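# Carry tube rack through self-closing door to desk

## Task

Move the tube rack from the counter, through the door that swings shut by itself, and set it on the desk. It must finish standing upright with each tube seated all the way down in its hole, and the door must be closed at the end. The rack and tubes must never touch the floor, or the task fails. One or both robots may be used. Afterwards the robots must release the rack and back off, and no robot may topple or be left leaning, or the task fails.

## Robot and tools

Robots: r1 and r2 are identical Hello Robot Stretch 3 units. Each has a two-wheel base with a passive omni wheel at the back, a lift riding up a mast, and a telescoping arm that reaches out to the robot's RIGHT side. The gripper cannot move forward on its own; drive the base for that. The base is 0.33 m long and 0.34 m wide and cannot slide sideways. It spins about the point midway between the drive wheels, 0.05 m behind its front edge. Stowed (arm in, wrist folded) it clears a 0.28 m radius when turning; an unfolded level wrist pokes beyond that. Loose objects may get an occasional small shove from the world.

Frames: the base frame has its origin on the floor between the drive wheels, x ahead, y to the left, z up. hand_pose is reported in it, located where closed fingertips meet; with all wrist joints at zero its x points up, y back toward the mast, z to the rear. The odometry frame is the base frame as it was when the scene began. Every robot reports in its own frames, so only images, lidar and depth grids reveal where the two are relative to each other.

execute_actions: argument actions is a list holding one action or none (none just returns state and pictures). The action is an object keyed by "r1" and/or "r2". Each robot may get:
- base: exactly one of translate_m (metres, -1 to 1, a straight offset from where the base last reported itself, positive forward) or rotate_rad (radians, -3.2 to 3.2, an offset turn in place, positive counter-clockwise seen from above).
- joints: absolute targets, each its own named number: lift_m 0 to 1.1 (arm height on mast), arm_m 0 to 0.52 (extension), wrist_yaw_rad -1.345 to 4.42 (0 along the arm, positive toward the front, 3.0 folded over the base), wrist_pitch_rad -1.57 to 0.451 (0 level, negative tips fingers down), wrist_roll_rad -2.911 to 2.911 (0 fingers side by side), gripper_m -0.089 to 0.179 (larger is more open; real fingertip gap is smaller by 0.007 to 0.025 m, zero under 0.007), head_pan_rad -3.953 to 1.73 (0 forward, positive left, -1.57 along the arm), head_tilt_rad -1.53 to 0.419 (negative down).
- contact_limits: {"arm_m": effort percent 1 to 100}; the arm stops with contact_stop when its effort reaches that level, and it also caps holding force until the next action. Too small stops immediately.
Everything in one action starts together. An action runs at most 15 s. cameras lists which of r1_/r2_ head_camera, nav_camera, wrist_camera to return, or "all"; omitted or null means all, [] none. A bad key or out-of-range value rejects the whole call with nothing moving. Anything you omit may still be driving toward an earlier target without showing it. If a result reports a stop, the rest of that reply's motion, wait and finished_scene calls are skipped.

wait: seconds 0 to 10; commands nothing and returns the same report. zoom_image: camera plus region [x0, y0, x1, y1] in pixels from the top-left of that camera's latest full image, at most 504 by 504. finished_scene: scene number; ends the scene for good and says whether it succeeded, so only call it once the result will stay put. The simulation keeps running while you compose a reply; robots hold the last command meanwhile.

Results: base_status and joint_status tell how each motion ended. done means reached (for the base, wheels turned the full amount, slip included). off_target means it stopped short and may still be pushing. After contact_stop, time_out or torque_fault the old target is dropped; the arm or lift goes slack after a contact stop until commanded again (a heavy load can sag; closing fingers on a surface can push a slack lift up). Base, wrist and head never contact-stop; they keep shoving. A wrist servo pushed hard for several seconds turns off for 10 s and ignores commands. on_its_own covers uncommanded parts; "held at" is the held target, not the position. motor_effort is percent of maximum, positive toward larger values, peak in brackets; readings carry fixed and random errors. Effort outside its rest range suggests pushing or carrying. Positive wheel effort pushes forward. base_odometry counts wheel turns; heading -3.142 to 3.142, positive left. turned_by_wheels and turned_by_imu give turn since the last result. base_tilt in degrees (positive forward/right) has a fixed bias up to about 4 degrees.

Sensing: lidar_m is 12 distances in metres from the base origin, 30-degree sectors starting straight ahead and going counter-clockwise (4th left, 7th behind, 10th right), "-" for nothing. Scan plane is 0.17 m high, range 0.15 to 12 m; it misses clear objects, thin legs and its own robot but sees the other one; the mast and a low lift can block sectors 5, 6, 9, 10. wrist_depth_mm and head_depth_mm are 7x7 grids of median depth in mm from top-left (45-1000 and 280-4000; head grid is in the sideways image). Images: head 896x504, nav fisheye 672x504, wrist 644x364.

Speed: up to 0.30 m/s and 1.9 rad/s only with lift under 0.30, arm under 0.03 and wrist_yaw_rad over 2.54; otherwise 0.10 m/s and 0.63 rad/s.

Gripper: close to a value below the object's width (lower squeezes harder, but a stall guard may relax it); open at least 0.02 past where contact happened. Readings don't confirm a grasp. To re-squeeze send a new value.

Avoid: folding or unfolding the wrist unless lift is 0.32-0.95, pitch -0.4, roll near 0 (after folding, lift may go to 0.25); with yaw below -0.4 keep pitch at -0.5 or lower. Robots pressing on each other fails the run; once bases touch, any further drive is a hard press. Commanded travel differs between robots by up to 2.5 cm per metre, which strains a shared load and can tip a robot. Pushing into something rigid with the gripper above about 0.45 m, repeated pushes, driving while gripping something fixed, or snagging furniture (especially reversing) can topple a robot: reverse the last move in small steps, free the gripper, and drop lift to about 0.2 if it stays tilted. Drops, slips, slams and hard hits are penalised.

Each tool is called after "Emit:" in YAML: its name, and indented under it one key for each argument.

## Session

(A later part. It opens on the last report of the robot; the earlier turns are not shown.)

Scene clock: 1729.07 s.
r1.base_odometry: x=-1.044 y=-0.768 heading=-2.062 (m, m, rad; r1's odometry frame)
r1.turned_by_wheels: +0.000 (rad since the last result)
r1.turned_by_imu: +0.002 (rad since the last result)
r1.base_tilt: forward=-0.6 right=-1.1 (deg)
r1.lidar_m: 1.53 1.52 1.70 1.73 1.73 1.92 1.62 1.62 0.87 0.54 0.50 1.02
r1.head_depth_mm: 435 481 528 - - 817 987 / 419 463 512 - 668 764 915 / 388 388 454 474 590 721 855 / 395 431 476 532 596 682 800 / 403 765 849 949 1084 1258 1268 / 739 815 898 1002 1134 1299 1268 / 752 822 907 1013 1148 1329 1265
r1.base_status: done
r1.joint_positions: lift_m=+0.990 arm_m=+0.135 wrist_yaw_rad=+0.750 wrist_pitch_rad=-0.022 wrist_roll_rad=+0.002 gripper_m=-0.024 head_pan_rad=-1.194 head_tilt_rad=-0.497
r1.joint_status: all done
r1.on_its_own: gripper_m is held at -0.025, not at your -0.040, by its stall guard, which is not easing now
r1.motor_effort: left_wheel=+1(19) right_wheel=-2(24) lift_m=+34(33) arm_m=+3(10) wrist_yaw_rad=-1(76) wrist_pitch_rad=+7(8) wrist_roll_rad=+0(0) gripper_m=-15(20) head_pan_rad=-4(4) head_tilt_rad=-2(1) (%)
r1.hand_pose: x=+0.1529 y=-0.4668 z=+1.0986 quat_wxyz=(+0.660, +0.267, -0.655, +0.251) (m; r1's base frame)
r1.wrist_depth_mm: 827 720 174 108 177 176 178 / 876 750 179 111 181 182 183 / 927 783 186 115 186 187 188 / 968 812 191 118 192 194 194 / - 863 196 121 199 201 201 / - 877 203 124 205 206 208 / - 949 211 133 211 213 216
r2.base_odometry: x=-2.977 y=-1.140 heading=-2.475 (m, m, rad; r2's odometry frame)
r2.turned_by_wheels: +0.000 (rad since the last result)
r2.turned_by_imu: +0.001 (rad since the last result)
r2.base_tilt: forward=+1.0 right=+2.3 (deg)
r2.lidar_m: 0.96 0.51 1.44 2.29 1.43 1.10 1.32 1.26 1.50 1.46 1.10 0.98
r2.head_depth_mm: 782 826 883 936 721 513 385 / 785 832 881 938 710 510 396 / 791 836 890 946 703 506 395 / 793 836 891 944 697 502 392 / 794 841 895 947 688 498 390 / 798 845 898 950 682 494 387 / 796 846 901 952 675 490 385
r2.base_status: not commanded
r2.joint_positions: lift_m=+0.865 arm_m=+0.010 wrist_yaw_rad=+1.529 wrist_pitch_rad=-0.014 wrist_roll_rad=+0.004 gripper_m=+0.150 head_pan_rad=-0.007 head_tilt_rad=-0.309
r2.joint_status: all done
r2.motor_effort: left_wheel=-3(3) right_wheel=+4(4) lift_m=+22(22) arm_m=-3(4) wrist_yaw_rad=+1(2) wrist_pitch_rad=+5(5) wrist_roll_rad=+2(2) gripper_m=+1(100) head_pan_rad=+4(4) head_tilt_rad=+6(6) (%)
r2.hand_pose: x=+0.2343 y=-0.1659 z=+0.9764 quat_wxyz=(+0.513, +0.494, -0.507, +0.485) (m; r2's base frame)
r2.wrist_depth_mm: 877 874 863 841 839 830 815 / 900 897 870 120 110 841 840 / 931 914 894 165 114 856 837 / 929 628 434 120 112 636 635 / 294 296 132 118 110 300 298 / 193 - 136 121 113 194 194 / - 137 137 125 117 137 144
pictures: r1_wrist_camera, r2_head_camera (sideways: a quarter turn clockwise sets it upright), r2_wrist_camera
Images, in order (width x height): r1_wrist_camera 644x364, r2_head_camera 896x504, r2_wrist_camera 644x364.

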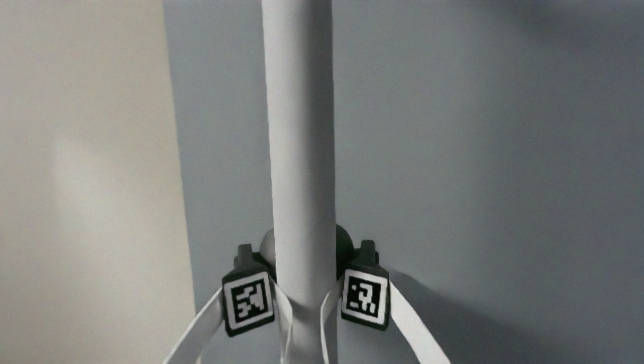

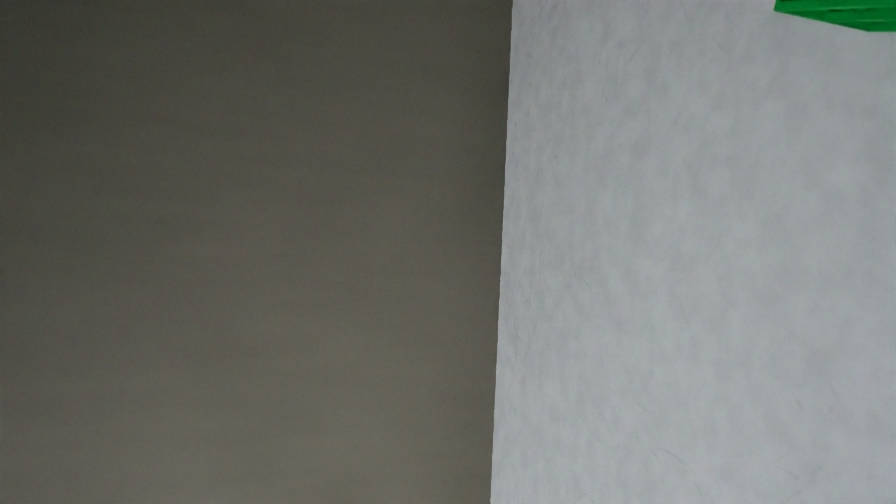

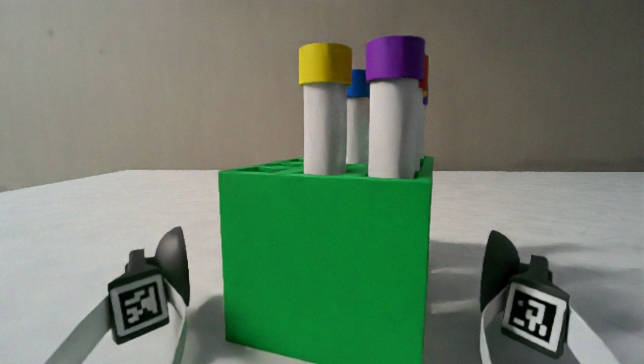

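Emit:
execute_actions:
  actions:
    - {"r2": {"base": {"translate_m": -0.2}, "joints": {"head_pan_rad": -0.45, "head_tilt_rad": -0.75}}, "r1": {"base": {"translate_m": 0.09}, "joints": {"arm_m": 0.203, "wrist_yaw_rad": 0.65}}}
  cameras: ["r1_wrist_camera", "r2_wrist_camera", "r2_head_camera"]

Scene clock: 1748.87 s.
r1.base_odometry: x=-1.086 y=-0.847 heading=-2.062 (m, m, rad; r1's odometry frame)
r1.turned_by_wheels: +0.000 (rad since the last result)
r1.turned_by_imu: +0.002 (rad since the last result)
r1.base_tilt: forward=-0.6 right=-1.1 (deg)
r1.lidar_m: 1.45 1.44 1.60 1.76 1.75 1.98 1.71 1.71 0.87 0.60 0.58 0.98
r1.head_depth_mm: 477 525 566 - 755 864 1036 / 452 458 506 614 717 832 991 / 459 502 549 614 685 801 953 / 683 744 817 907 1019 1159 1211 / 709 778 860 955 1078 1243 1265 / 722 790 875 967 1092 1257 1268 / 726 799 881 983 1118 1286 1269
r1.base_status: done
r1.joint_positions: lift_m=+0.990 arm_m=+0.203 wrist_yaw_rad=+0.648 wrist_pitch_rad=-0.021 wrist_roll_rad=+0.002 gripper_m=-0.024 head_pan_rad=-1.194 head_tilt_rad=-0.497
r1.joint_status: all done
r1.on_its_own: gripper_m is held at -0.025, not at your -0.040, by its stall guard, which is not easing now
r1.motor_effort: left_wheel=+0(18) right_wheel=-2(19) lift_m=+34(33) arm_m=+3(10) wrist_yaw_rad=+2(67) wrist_pitch_rad=+7(7) wrist_roll_rad=+0(0) gripper_m=-15(20) head_pan_rad=-3(4) head_tilt_rad=-1(2) (%)
r1.hand_pose: x=+0.1330 y=-0.5516 z=+1.0989 quat_wxyz=(+0.672, +0.233, -0.668, +0.218) (m; r1's base frame)
r1.wrist_depth_mm: 574 525 176 109 176 176 176 / 613 551 180 112 180 180 181 / 634 563 186 115 186 186 186 / 655 588 192 118 192 191 191 / 692 616 199 121 197 197 199 / 722 640 204 124 204 205 204 / 777 676 211 133 210 212 211
r2.base_odometry: x=-2.820 y=-1.016 heading=-2.475 (m, m, rad; r2's odometry frame)
r2.turned_by_wheels: +0.000 (rad since the last result)
r2.turned_by_imu: +0.000 (rad since the last result)
r2.base_tilt: forward=+1.1 right=+2.2 (deg)
r2.lidar_m: 0.71 0.70 1.73 2.31 1.16 0.91 1.10 1.09 1.28 1.45 1.20 1.19
r2.head_depth_mm: 1177 936 656 1422 1515 1337 - / 1119 920 649 537 1539 1332 1092 / 1073 906 642 514 1542 1297 1126 / 1030 900 525 481 1535 1282 1117 / 996 879 467 474 1507 1275 1108 / 951 874 625 487 1431 1273 1108 / 917 862 619 484 430 1264 1101
r2.base_status: done
r2.joint_positions: lift_m=+0.865 arm_m=+0.010 wrist_yaw_rad=+1.529 wrist_pitch_rad=-0.015 wrist_roll_rad=+0.004 gripper_m=+0.150 head_pan_rad=-0.443 head_tilt_rad=-0.741
r2.joint_status: all done
r2.motor_effort: left_wheel=-3(9) right_wheel=+4(5) lift_m=+22(23) arm_m=-4(4) wrist_yaw_rad=+1(2) wrist_pitch_rad=+5(5) wrist_roll_rad=+2(2) gripper_m=+0(0) head_pan_rad=-5(40) head_tilt_rad=-6(41) (%)
r2.hand_pose: x=+0.2343 y=-0.1659 z=+0.9763 quat_wxyz=(+0.513, +0.494, -0.507, +0.485) (m; r2's base frame)
r2.wrist_depth_mm: - - - - - - 1000 / - - - - - - - / - - - 337 - - - / - 624 635 325 622 642 652 / 295 295 296 298 297 296 298 / - - - - - - - / - - - - - - -
pictures: r1_wrist_camera, r2_head_camera (sideways: a quarter turn clockwise sets it upright), r2_wrist_camera
Images, in order (width x height): r1_wrist_camera 644x364, r2_head_camera 896x504, r2_wrist_camera 644x364.

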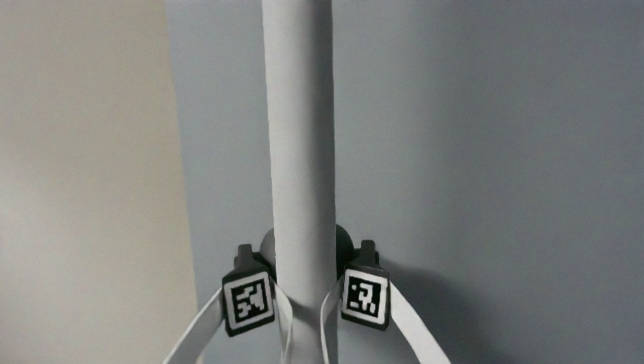

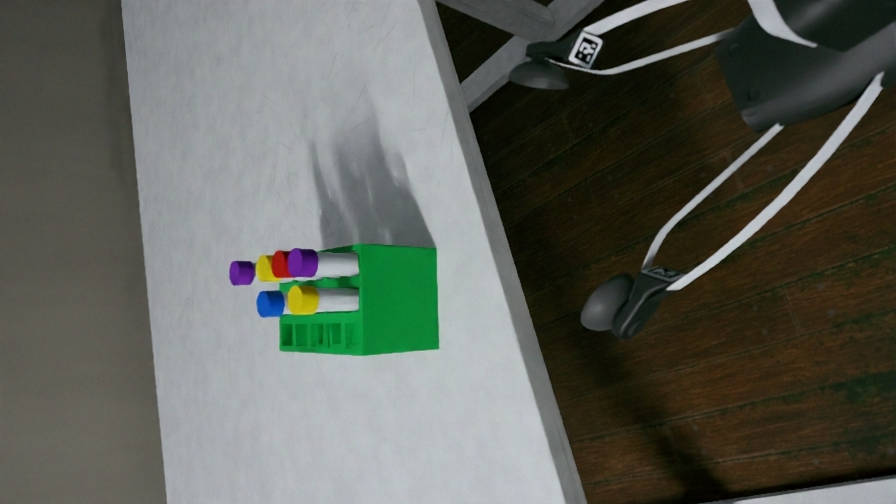

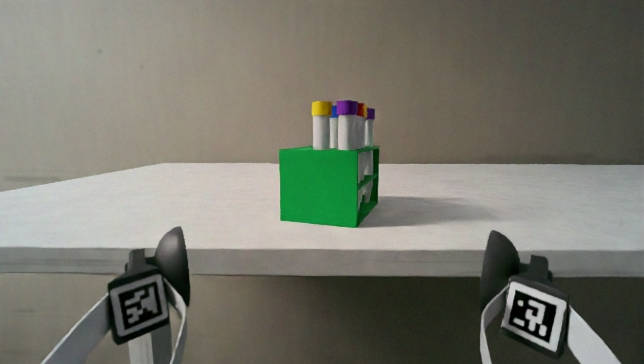

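Emit:
execute_actions:
  actions:
    - {"r1": {"base": {"translate_m": 0.09}, "joints": {"arm_m": 0.287, "wrist_yaw_rad": 0.55}}}
  cameras: ["r1_wrist_camera", "r2_nav_camera"]

Scene clock: 1766.13 s.
r1.base_odometry: x=-1.129 y=-0.926 heading=-2.062 (m, m, rad; r1's odometry frame)
r1.turned_by_wheels: +0.000 (rad since the last result)
r1.turned_by_imu: +0.001 (rad since the last result)
r1.base_tilt: forward=-0.6 right=-1.1 (deg)
r1.lidar_m: 1.36 1.35 1.51 1.78 1.78 2.01 1.80 1.80 0.89 0.68 0.67 0.96
r1.head_depth_mm: 524 567 623 741 819 943 1113 / 534 586 627 695 811 931 1093 / 668 713 781 739 838 943 1105 / 683 746 817 911 1026 1178 1273 / 691 756 833 926 1044 1197 1273 / 697 764 843 940 1062 1220 1270 / 704 772 854 950 1074 1248 1266
r1.base_status: done
r1.joint_positions: lift_m=+0.990 arm_m=+0.287 wrist_yaw_rad=+0.534 wrist_pitch_rad=-0.020 wrist_roll_rad=+0.002 gripper_m=-0.024 head_pan_rad=-1.194 head_tilt_rad=-0.497
r1.joint_status: all done
r1.on_its_own: gripper_m is held at -0.025, not at your -0.040, by its stall guard, which is not easing now; wrist_yaw_rad is at rest, and its effort (+19) is outside its rest range (-12 to +12)
r1.motor_effort: left_wheel=-4(18) right_wheel=+4(14) lift_m=+34(34) arm_m=+2(8) wrist_yaw_rad=+19(61) wrist_pitch_rad=+7(7) wrist_roll_rad=+0(0) gripper_m=-16(19) head_pan_rad=-4(4) head_tilt_rad=-2(1) (%)
r1.hand_pose: x=+0.1087 y=-0.6519 z=+1.0992 quat_wxyz=(+0.683, +0.194, -0.681, +0.179) (m; r1's base frame)
r1.wrist_depth_mm: 377 361 175 108 175 174 174 / 392 368 180 112 180 181 179 / 408 388 187 115 185 184 184 / 424 402 192 118 191 190 189 / 441 417 199 122 197 198 194 / 453 427 205 125 202 202 201 / 479 447 214 132 210 209 210
r2.base_odometry: x=-2.820 y=-1.016 heading=-2.475 (m, m, rad; r2's odometry frame)
r2.turned_by_wheels: +0.000 (rad since the last result)
r2.turned_by_imu: +0.001 (rad since the last result)
r2.base_tilt: forward=+1.0 right=+2.3 (deg)
r2.lidar_m: 0.71 0.70 1.73 2.30 1.17 0.92 1.04 1.05 1.28 1.45 1.20 1.19
r2.head_depth_mm: 1171 933 655 1421 1522 1351 - / 1125 921 651 538 1549 1331 1091 / 1076 908 642 515 1530 1294 1121 / 1029 896 526 483 1519 1285 1109 / 996 883 468 475 1513 1282 1111 / 955 872 623 485 1431 1268 1114 / 919 862 620 482 430 1276 1100
r2.base_status: not commanded
r2.joint_positions: lift_m=+0.865 arm_m=+0.010 wrist_yaw_rad=+1.529 wrist_pitch_rad=-0.015 wrist_roll_rad=+0.004 gripper_m=+0.150 head_pan_rad=-0.443 head_tilt_rad=-0.741
r2.joint_status: not commanded
r2.motor_effort: left_wheel=-3(3) right_wheel=+4(4) lift_m=+22(22) arm_m=-4(3) wrist_yaw_rad=+3(1) wrist_pitch_rad=+5(5) wrist_roll_rad=+2(2) gripper_m=-1(0) head_pan_rad=-4(5) head_tilt_rad=-6(6) (%)
r2.hand_pose: x=+0.2343 y=-0.1659 z=+0.9763 quat_wxyz=(+0.513, +0.494, -0.507, +0.485) (m; r2's base frame)
r2.wrist_depth_mm: - - - - - - - / - - - - - - - / - - - 339 - - - / - 627 620 326 635 631 627 / 294 294 294 297 299 297 296 / - - - - - - - / - - - - - - -
pictures: r1_wrist_camera, r2_nav_camera (sideways: a quarter turn counterclockwise sets it upright)
Images, in order (width x height): r1_wrist_camera 644x364, r2_nav_camera 672x504.

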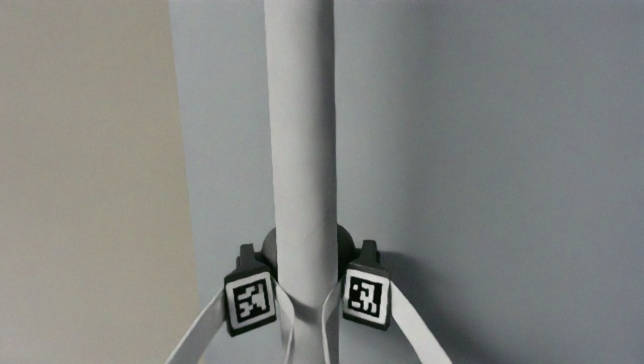

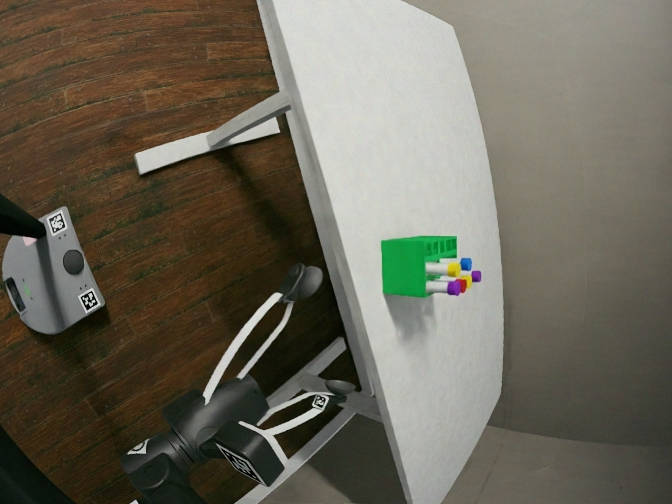

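Emit:
execute_actions:
  actions:
    - {"r1": {"base": {"translate_m": 0.08}, "joints": {"arm_m": 0.372, "wrist_yaw_rad": 0.44}}}
  cameras: ["r1_wrist_camera", "r1_nav_camera"]

Scene clock: 1772.63 s.
r1.base_odometry: x=-1.166 y=-0.997 heading=-2.063 (m, m, rad; r1's odometry frame)
r1.turned_by_wheels: -0.001 (rad since the last result)
r1.turned_by_imu: +0.000 (rad since the last result)
r1.base_tilt: forward=-0.6 right=-1.0 (deg)
r1.lidar_m: 1.28 1.28 1.43 1.81 1.81 2.04 1.87 1.78 0.94 0.77 0.81 0.93
r1.head_depth_mm: 599 643 688 794 909 1035 1181 / 631 685 753 821 909 1043 1190 / 657 712 786 868 981 1111 1212 / 665 725 799 890 1001 1149 1250 / 670 733 807 899 1016 1165 1272 / 676 740 816 912 1030 1184 1265 / 683 747 826 920 1039 1206 1266
r1.base_status: done
r1.joint_positions: lift_m=+0.990 arm_m=+0.372 wrist_yaw_rad=+0.406 wrist_pitch_rad=-0.019 wrist_roll_rad=+0.002 gripper_m=-0.024 head_pan_rad=-1.194 head_tilt_rad=-0.497
r1.joint_status: wrist_yaw_rad off_target (ended at +0.406, target +0.440); the others done
r1.on_its_own: gripper_m is held at -0.025, not at your -0.040, by its stall guard, which is not easing now; wrist_yaw_rad is at rest, and its effort (+40) is outside its rest range (-12 to +12)
r1.motor_effort: left_wheel=-12(17) right_wheel=+15(16) lift_m=+33(33) arm_m=+2(7) wrist_yaw_rad=+40(47) wrist_pitch_rad=+6(7) wrist_roll_rad=+0(0) gripper_m=-18(18) head_pan_rad=-4(4) head_tilt_rad=-1(1) (%)
r1.hand_pose: x=+0.0797 y=-0.7517 z=+1.0996 quat_wxyz=(+0.693, +0.149, -0.692, +0.136) (m; r1's base frame)
r1.wrist_depth_mm: 230 215 177 108 176 175 175 / 237 220 181 112 182 181 180 / 243 229 186 116 186 186 186 / 251 234 192 120 193 191 192 / 259 244 198 123 199 197 198 / 270 263 206 125 204 206 206 / 283 271 214 133 212 210 210
r2.base_odometry: x=-2.820 y=-1.016 heading=-2.475 (m, m, rad; r2's odometry frame)
r2.turned_by_wheels: +0.000 (rad since the last result)
r2.turned_by_imu: +0.001 (rad since the last result)
r2.base_tilt: forward=+1.1 right=+2.3 (deg)
r2.lidar_m: 0.71 0.70 1.74 2.30 1.17 0.91 0.97 1.01 1.28 1.45 1.20 1.19
r2.head_depth_mm: 1178 934 658 1413 1503 1340 - / 1120 924 648 538 1538 1323 1093 / 1075 906 643 515 1548 1298 1119 / 1032 896 525 481 1523 1288 1116 / 989 880 468 475 1510 1281 1104 / 955 874 623 486 1424 1279 1104 / 921 863 619 482 431 1272 1098
r2.base_status: not commanded
r2.joint_positions: lift_m=+0.865 arm_m=+0.010 wrist_yaw_rad=+1.529 wrist_pitch_rad=-0.015 wrist_roll_rad=+0.004 gripper_m=+0.150 head_pan_rad=-0.443 head_tilt_rad=-0.741
r2.joint_status: not commanded
r2.motor_effort: left_wheel=-3(3) right_wheel=+4(4) lift_m=+22(22) arm_m=-4(4) wrist_yaw_rad=+1(2) wrist_pitch_rad=+5(5) wrist_roll_rad=+2(1) gripper_m=+0(0) head_pan_rad=-5(5) head_tilt_rad=-6(6) (%)
r2.hand_pose: x=+0.2343 y=-0.1659 z=+0.9763 quat_wxyz=(+0.513, +0.494, -0.507, +0.485) (m; r2's base frame)
r2.wrist_depth_mm: - - - - - - - / - - - - - - - / - - - 337 - - - / - 618 628 325 633 637 633 / 296 296 294 297 298 299 299 / - - - - - - - / - - - - - - -
pictures: r1_nav_camera (sideways: a quarter turn counterclockwise sets it upright), r1_wrist_camera
Images, in order (width x height): r1_nav_camera 672x504, r1_wrist_camera 644x364.

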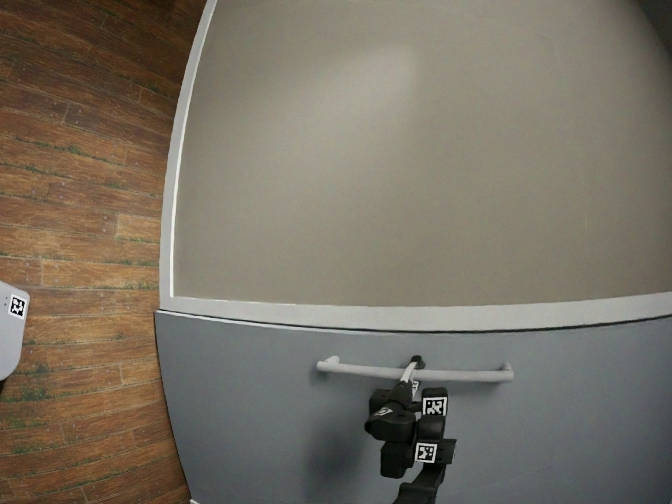

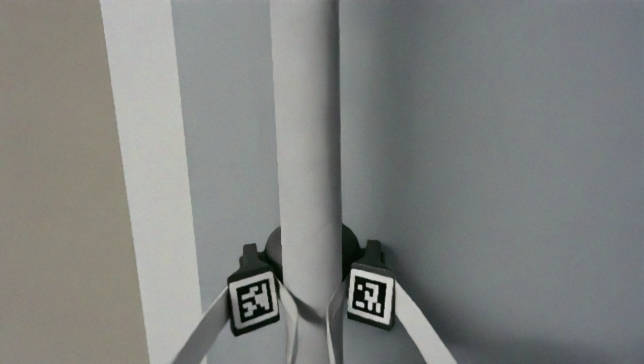

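Emit:
execute_actions:
  actions:
    - {"r1": {"joints": {"gripper_m": 0.09, "wrist_yaw_rad": 0.41}}}
  cameras: ["r1_wrist_camera", "r1_nav_camera"]

Scene clock: 1778.80 s.
r1.base_odometry: x=-1.166 y=-0.997 heading=-2.062 (m, m, rad; r1's odometry frame)
r1.turned_by_wheels: +0.001 (rad since the last result)
r1.turned_by_imu: +0.002 (rad since the last result)
r1.base_tilt: forward=-0.6 right=-1.1 (deg)
r1.lidar_m: 1.28 1.28 1.42 1.81 1.81 2.04 1.87 1.78 0.97 0.81 0.81 0.93
r1.head_depth_mm: 635 688 750 854 961 1095 1218 / 650 712 790 864 975 1113 1235 / 657 715 786 868 985 1121 1240 / 665 728 797 891 998 1143 1246 / 671 733 807 898 1015 1164 1267 / 678 741 817 910 1030 1185 1270 / 683 749 828 922 1042 1198 1270
r1.base_status: not commanded
r1.joint_positions: lift_m=+0.990 arm_m=+0.372 wrist_yaw_rad=+0.407 wrist_pitch_rad=-0.019 wrist_roll_rad=+0.002 gripper_m=+0.090 head_pan_rad=-1.194 head_tilt_rad=-0.497
r1.joint_status: all done
r1.motor_effort: left_wheel=+0(3) right_wheel=+1(4) lift_m=+34(33) arm_m=+2(2) wrist_yaw_rad=+4(23) wrist_pitch_rad=+6(6) wrist_roll_rad=+0(0) gripper_m=+0(80) head_pan_rad=-4(4) head_tilt_rad=-1(2) (%)
r1.hand_pose: x=+0.0797 y=-0.7517 z=+1.0996 quat_wxyz=(+0.693, +0.150, -0.692, +0.136) (m; r1's base frame)
r1.wrist_depth_mm: 229 216 224 158 218 214 213 / 237 221 230 163 224 221 216 / 244 228 237 167 228 228 223 / 255 237 244 172 238 234 231 / 261 249 253 180 243 241 237 / 272 269 265 252 - 247 245 / 279 273 269 263 263 258 253
r2.base_odometry: x=-2.820 y=-1.016 heading=-2.475 (m, m, rad; r2's odometry frame)
r2.turned_by_wheels: +0.000 (rad since the last result)
r2.turned_by_imu: +0.001 (rad since the last result)
r2.base_tilt: forward=+1.1 right=+2.2 (deg)
r2.lidar_m: 0.71 0.70 1.74 2.30 1.16 0.92 0.94 0.99 1.28 1.45 1.20 1.19
r2.head_depth_mm: 1176 933 656 1421 1529 1340 - / 1129 923 649 537 1532 1327 1093 / 1079 910 642 515 1531 1290 1121 / 1033 897 525 481 1520 1286 1122 / 990 885 468 476 1515 1284 1110 / 955 875 625 486 1429 1273 1106 / 920 862 618 482 430 1270 1105
r2.base_status: not commanded
r2.joint_positions: lift_m=+0.865 arm_m=+0.010 wrist_yaw_rad=+1.529 wrist_pitch_rad=-0.015 wrist_roll_rad=+0.004 gripper_m=+0.150 head_pan_rad=-0.443 head_tilt_rad=-0.741
r2.joint_status: not commanded
r2.motor_effort: left_wheel=-3(3) right_wheel=+4(4) lift_m=+22(22) arm_m=-4(3) wrist_yaw_rad=+3(2) wrist_pitch_rad=+5(5) wrist_roll_rad=+2(2) gripper_m=+0(1) head_pan_rad=-4(4) head_tilt_rad=-6(6) (%)
r2.hand_pose: x=+0.2343 y=-0.1659 z=+0.9763 quat_wxyz=(+0.513, +0.494, -0.507, +0.485) (m; r2's base frame)
r2.wrist_depth_mm: - - - - - - - / - - - - - - - / - - - 339 - - - / - 621 638 325 631 628 636 / 293 294 298 297 299 298 298 / - - - - - - - / - - - - - - -
pictures: r1_nav_camera (sideways: a quarter turn counterclockwise sets it upright), r1_wrist_camera
Images, in order (width x height): r1_nav_camera 672x504, r1_wrist_camera 644x364.

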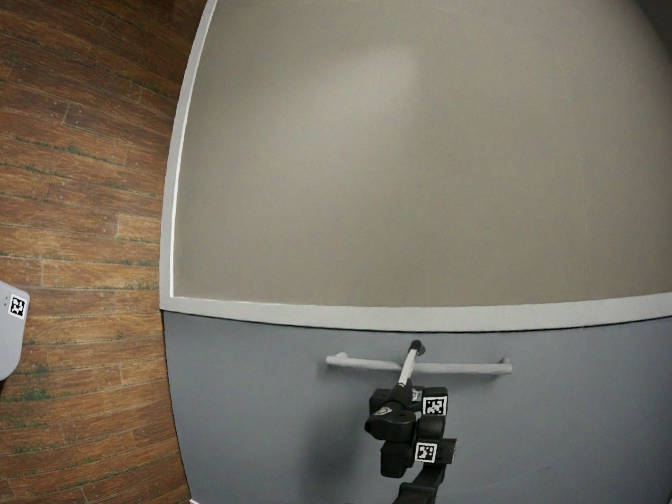

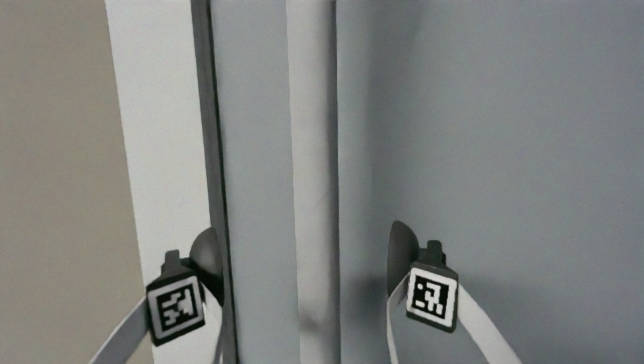

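Door is shut. Retract r1's arm clear, and move r2 further back from the desk; check the rack once more.

Emit:
execute_actions:
  actions:
    - {"r1": {"joints": {"arm_m": 0.15}}, "r2": {"base": {"translate_m": -0.15}, "joints": {"lift_m": 0.95}}}
  cameras: ["r1_nav_camera", "r2_head_camera", "r2_wrist_camera"]

Scene clock: 1785.00 s.
r1.base_odometry: x=-1.166 y=-0.997 heading=-2.062 (m, m, rad; r1's odometry frame)
r1.turned_by_wheels: +0.000 (rad since the last result)
r1.turned_by_imu: +0.001 (rad since the last result)
r1.base_tilt: forward=-0.6 right=-1.1 (deg)
r1.lidar_m: 1.28 1.28 1.43 1.81 1.81 2.05 1.87 1.78 0.97 0.81 0.81 0.93
r1.head_depth_mm: 635 690 746 - 995 1095 1214 / 650 711 781 882 973 1117 1241 / 658 714 782 873 982 1120 1236 / 665 726 799 888 1003 1142 1248 / 671 734 808 901 1014 1168 1271 / 678 740 818 911 1032 1183 1266 / 682 749 827 924 1044 1208 1271
r1.base_status: not commanded
r1.joint_positions: lift_m=+0.990 arm_m=+0.150 wrist_yaw_rad=+0.408 wrist_pitch_rad=-0.019 wrist_roll_rad=+0.002 gripper_m=+0.090 head_pan_rad=-1.194 head_tilt_rad=-0.497
r1.joint_status: all done
r1.motor_effort: left_wheel=+0(1) right_wheel=+0(0) lift_m=+33(33) arm_m=-5(4) wrist_yaw_rad=+2(4) wrist_pitch_rad=+6(6) wrist_roll_rad=+0(0) gripper_m=+1(0) head_pan_rad=-4(4) head_tilt_rad=-2(1) (%)
r1.hand_pose: x=+0.0801 y=-0.5301 z=+1.0996 quat_wxyz=(+0.693, +0.150, -0.692, +0.137) (m; r1's base frame)
r1.wrist_depth_mm: 439 432 428 410 415 405 404 / 451 447 436 424 420 426 410 / 462 455 444 441 436 429 428 / 492 470 466 453 449 440 435 / 499 484 486 465 464 459 450 / 510 505 502 483 - 463 469 / 527 524 519 492 495 477 474
r2.base_odometry: x=-2.702 y=-0.924 heading=-2.475 (m, m, rad; r2's odometry frame)
r2.turned_by_wheels: +0.000 (rad since the last result)
r2.turned_by_imu: +0.000 (rad since the last result)
r2.base_tilt: forward=+1.1 right=+2.3 (deg)
r2.lidar_m: 0.84 0.85 1.96 2.31 0.96 0.78 0.79 0.83 1.06 1.44 1.29 1.34
r2.head_depth_mm: 1309 936 749 1619 1551 - 1096 / 1246 919 707 1876 1547 1304 1120 / 1201 909 671 1835 1545 1301 1118 / 1168 895 635 1754 1511 1287 1117 / 1122 831 583 1701 1481 1285 1116 / 1080 873 578 1635 1509 1276 1105 / 1038 862 618 1575 1494 1269 1100
r2.base_status: done
r2.joint_positions: lift_m=+0.950 arm_m=+0.010 wrist_yaw_rad=+1.529 wrist_pitch_rad=-0.016 wrist_roll_rad=+0.004 gripper_m=+0.150 head_pan_rad=-0.443 head_tilt_rad=-0.741
r2.joint_status: all done
r2.motor_effort: left_wheel=-3(9) right_wheel=+4(6) lift_m=+43(45) arm_m=-3(4) wrist_yaw_rad=+2(0) wrist_pitch_rad=+5(5) wrist_roll_rad=+2(2) gripper_m=+1(0) head_pan_rad=-5(4) head_tilt_rad=-6(6) (%)
r2.hand_pose: x=+0.2342 y=-0.1659 z=+1.0602 quat_wxyz=(+0.514, +0.494, -0.507, +0.484) (m; r2's base frame)
r2.wrist_depth_mm: - - - - - - - / - - - - - - - / - - - - - - - / - - - 840 - - - / 571 569 570 490 576 570 576 / - - - - 437 436 432 / - - - - - - -
pictures: r1_nav_camera (sideways: a quarter turn counterclockwise sets it upright), r2_head_camera (sideways: a quarter turn clockwise sets it upright), r2_wrist_camera
Images, in order (width x height): r1_nav_camera 672x504, r2_head_camera 896x504, r2_wrist_camera 644x364.

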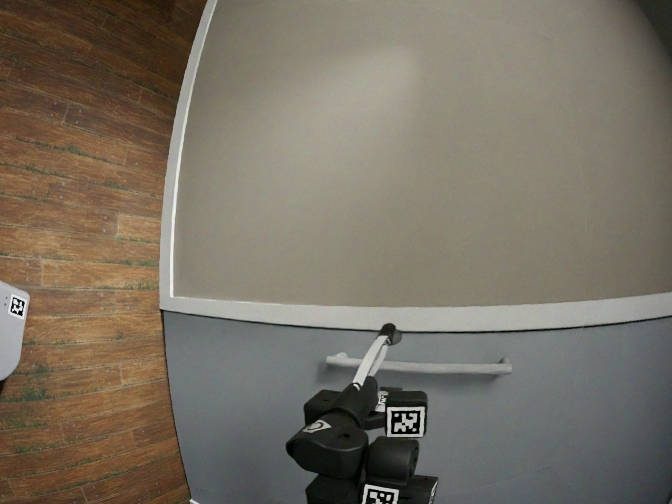

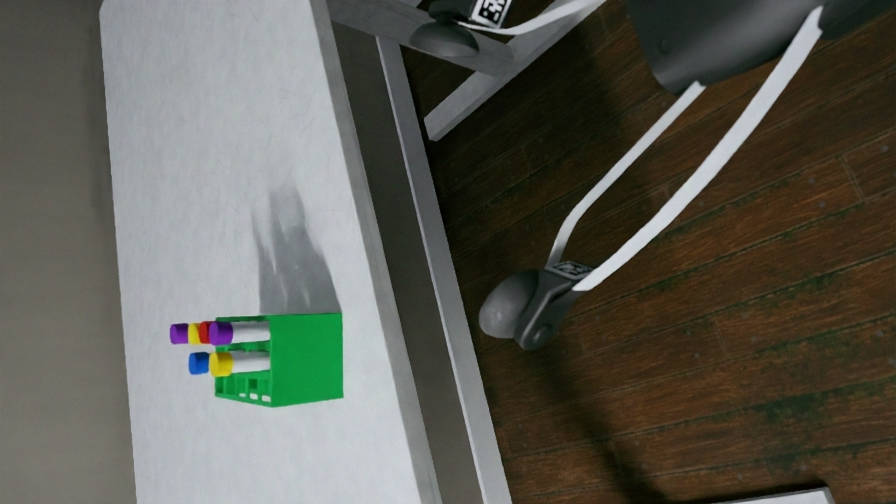

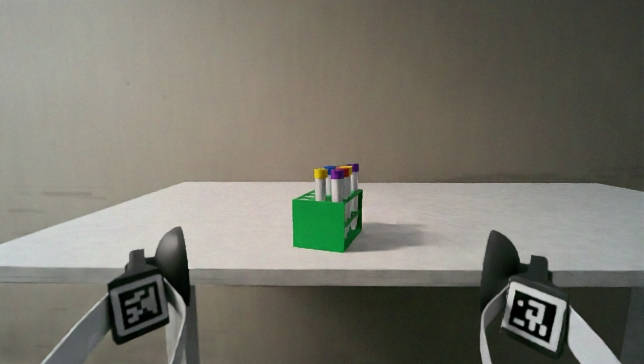

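Emit:
zoom_image:
  camera: "r2_head_camera"
  region: [140, 280, 380, 430]

Region (140, 280, 380, 430) of r2_head_camera's 896x504 image, scaled by 2.100, with more detail than that image has; it fills the top 315 rows of this view, and the rest is white.

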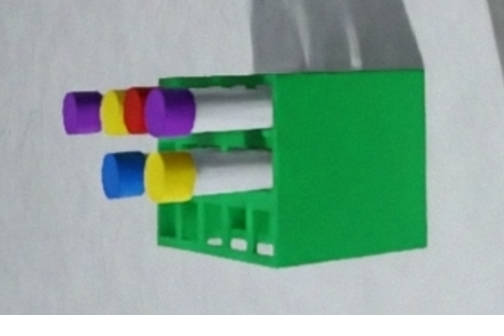

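Emit:
finished_scene:
  scene: 1

The scene is finished: the task was done.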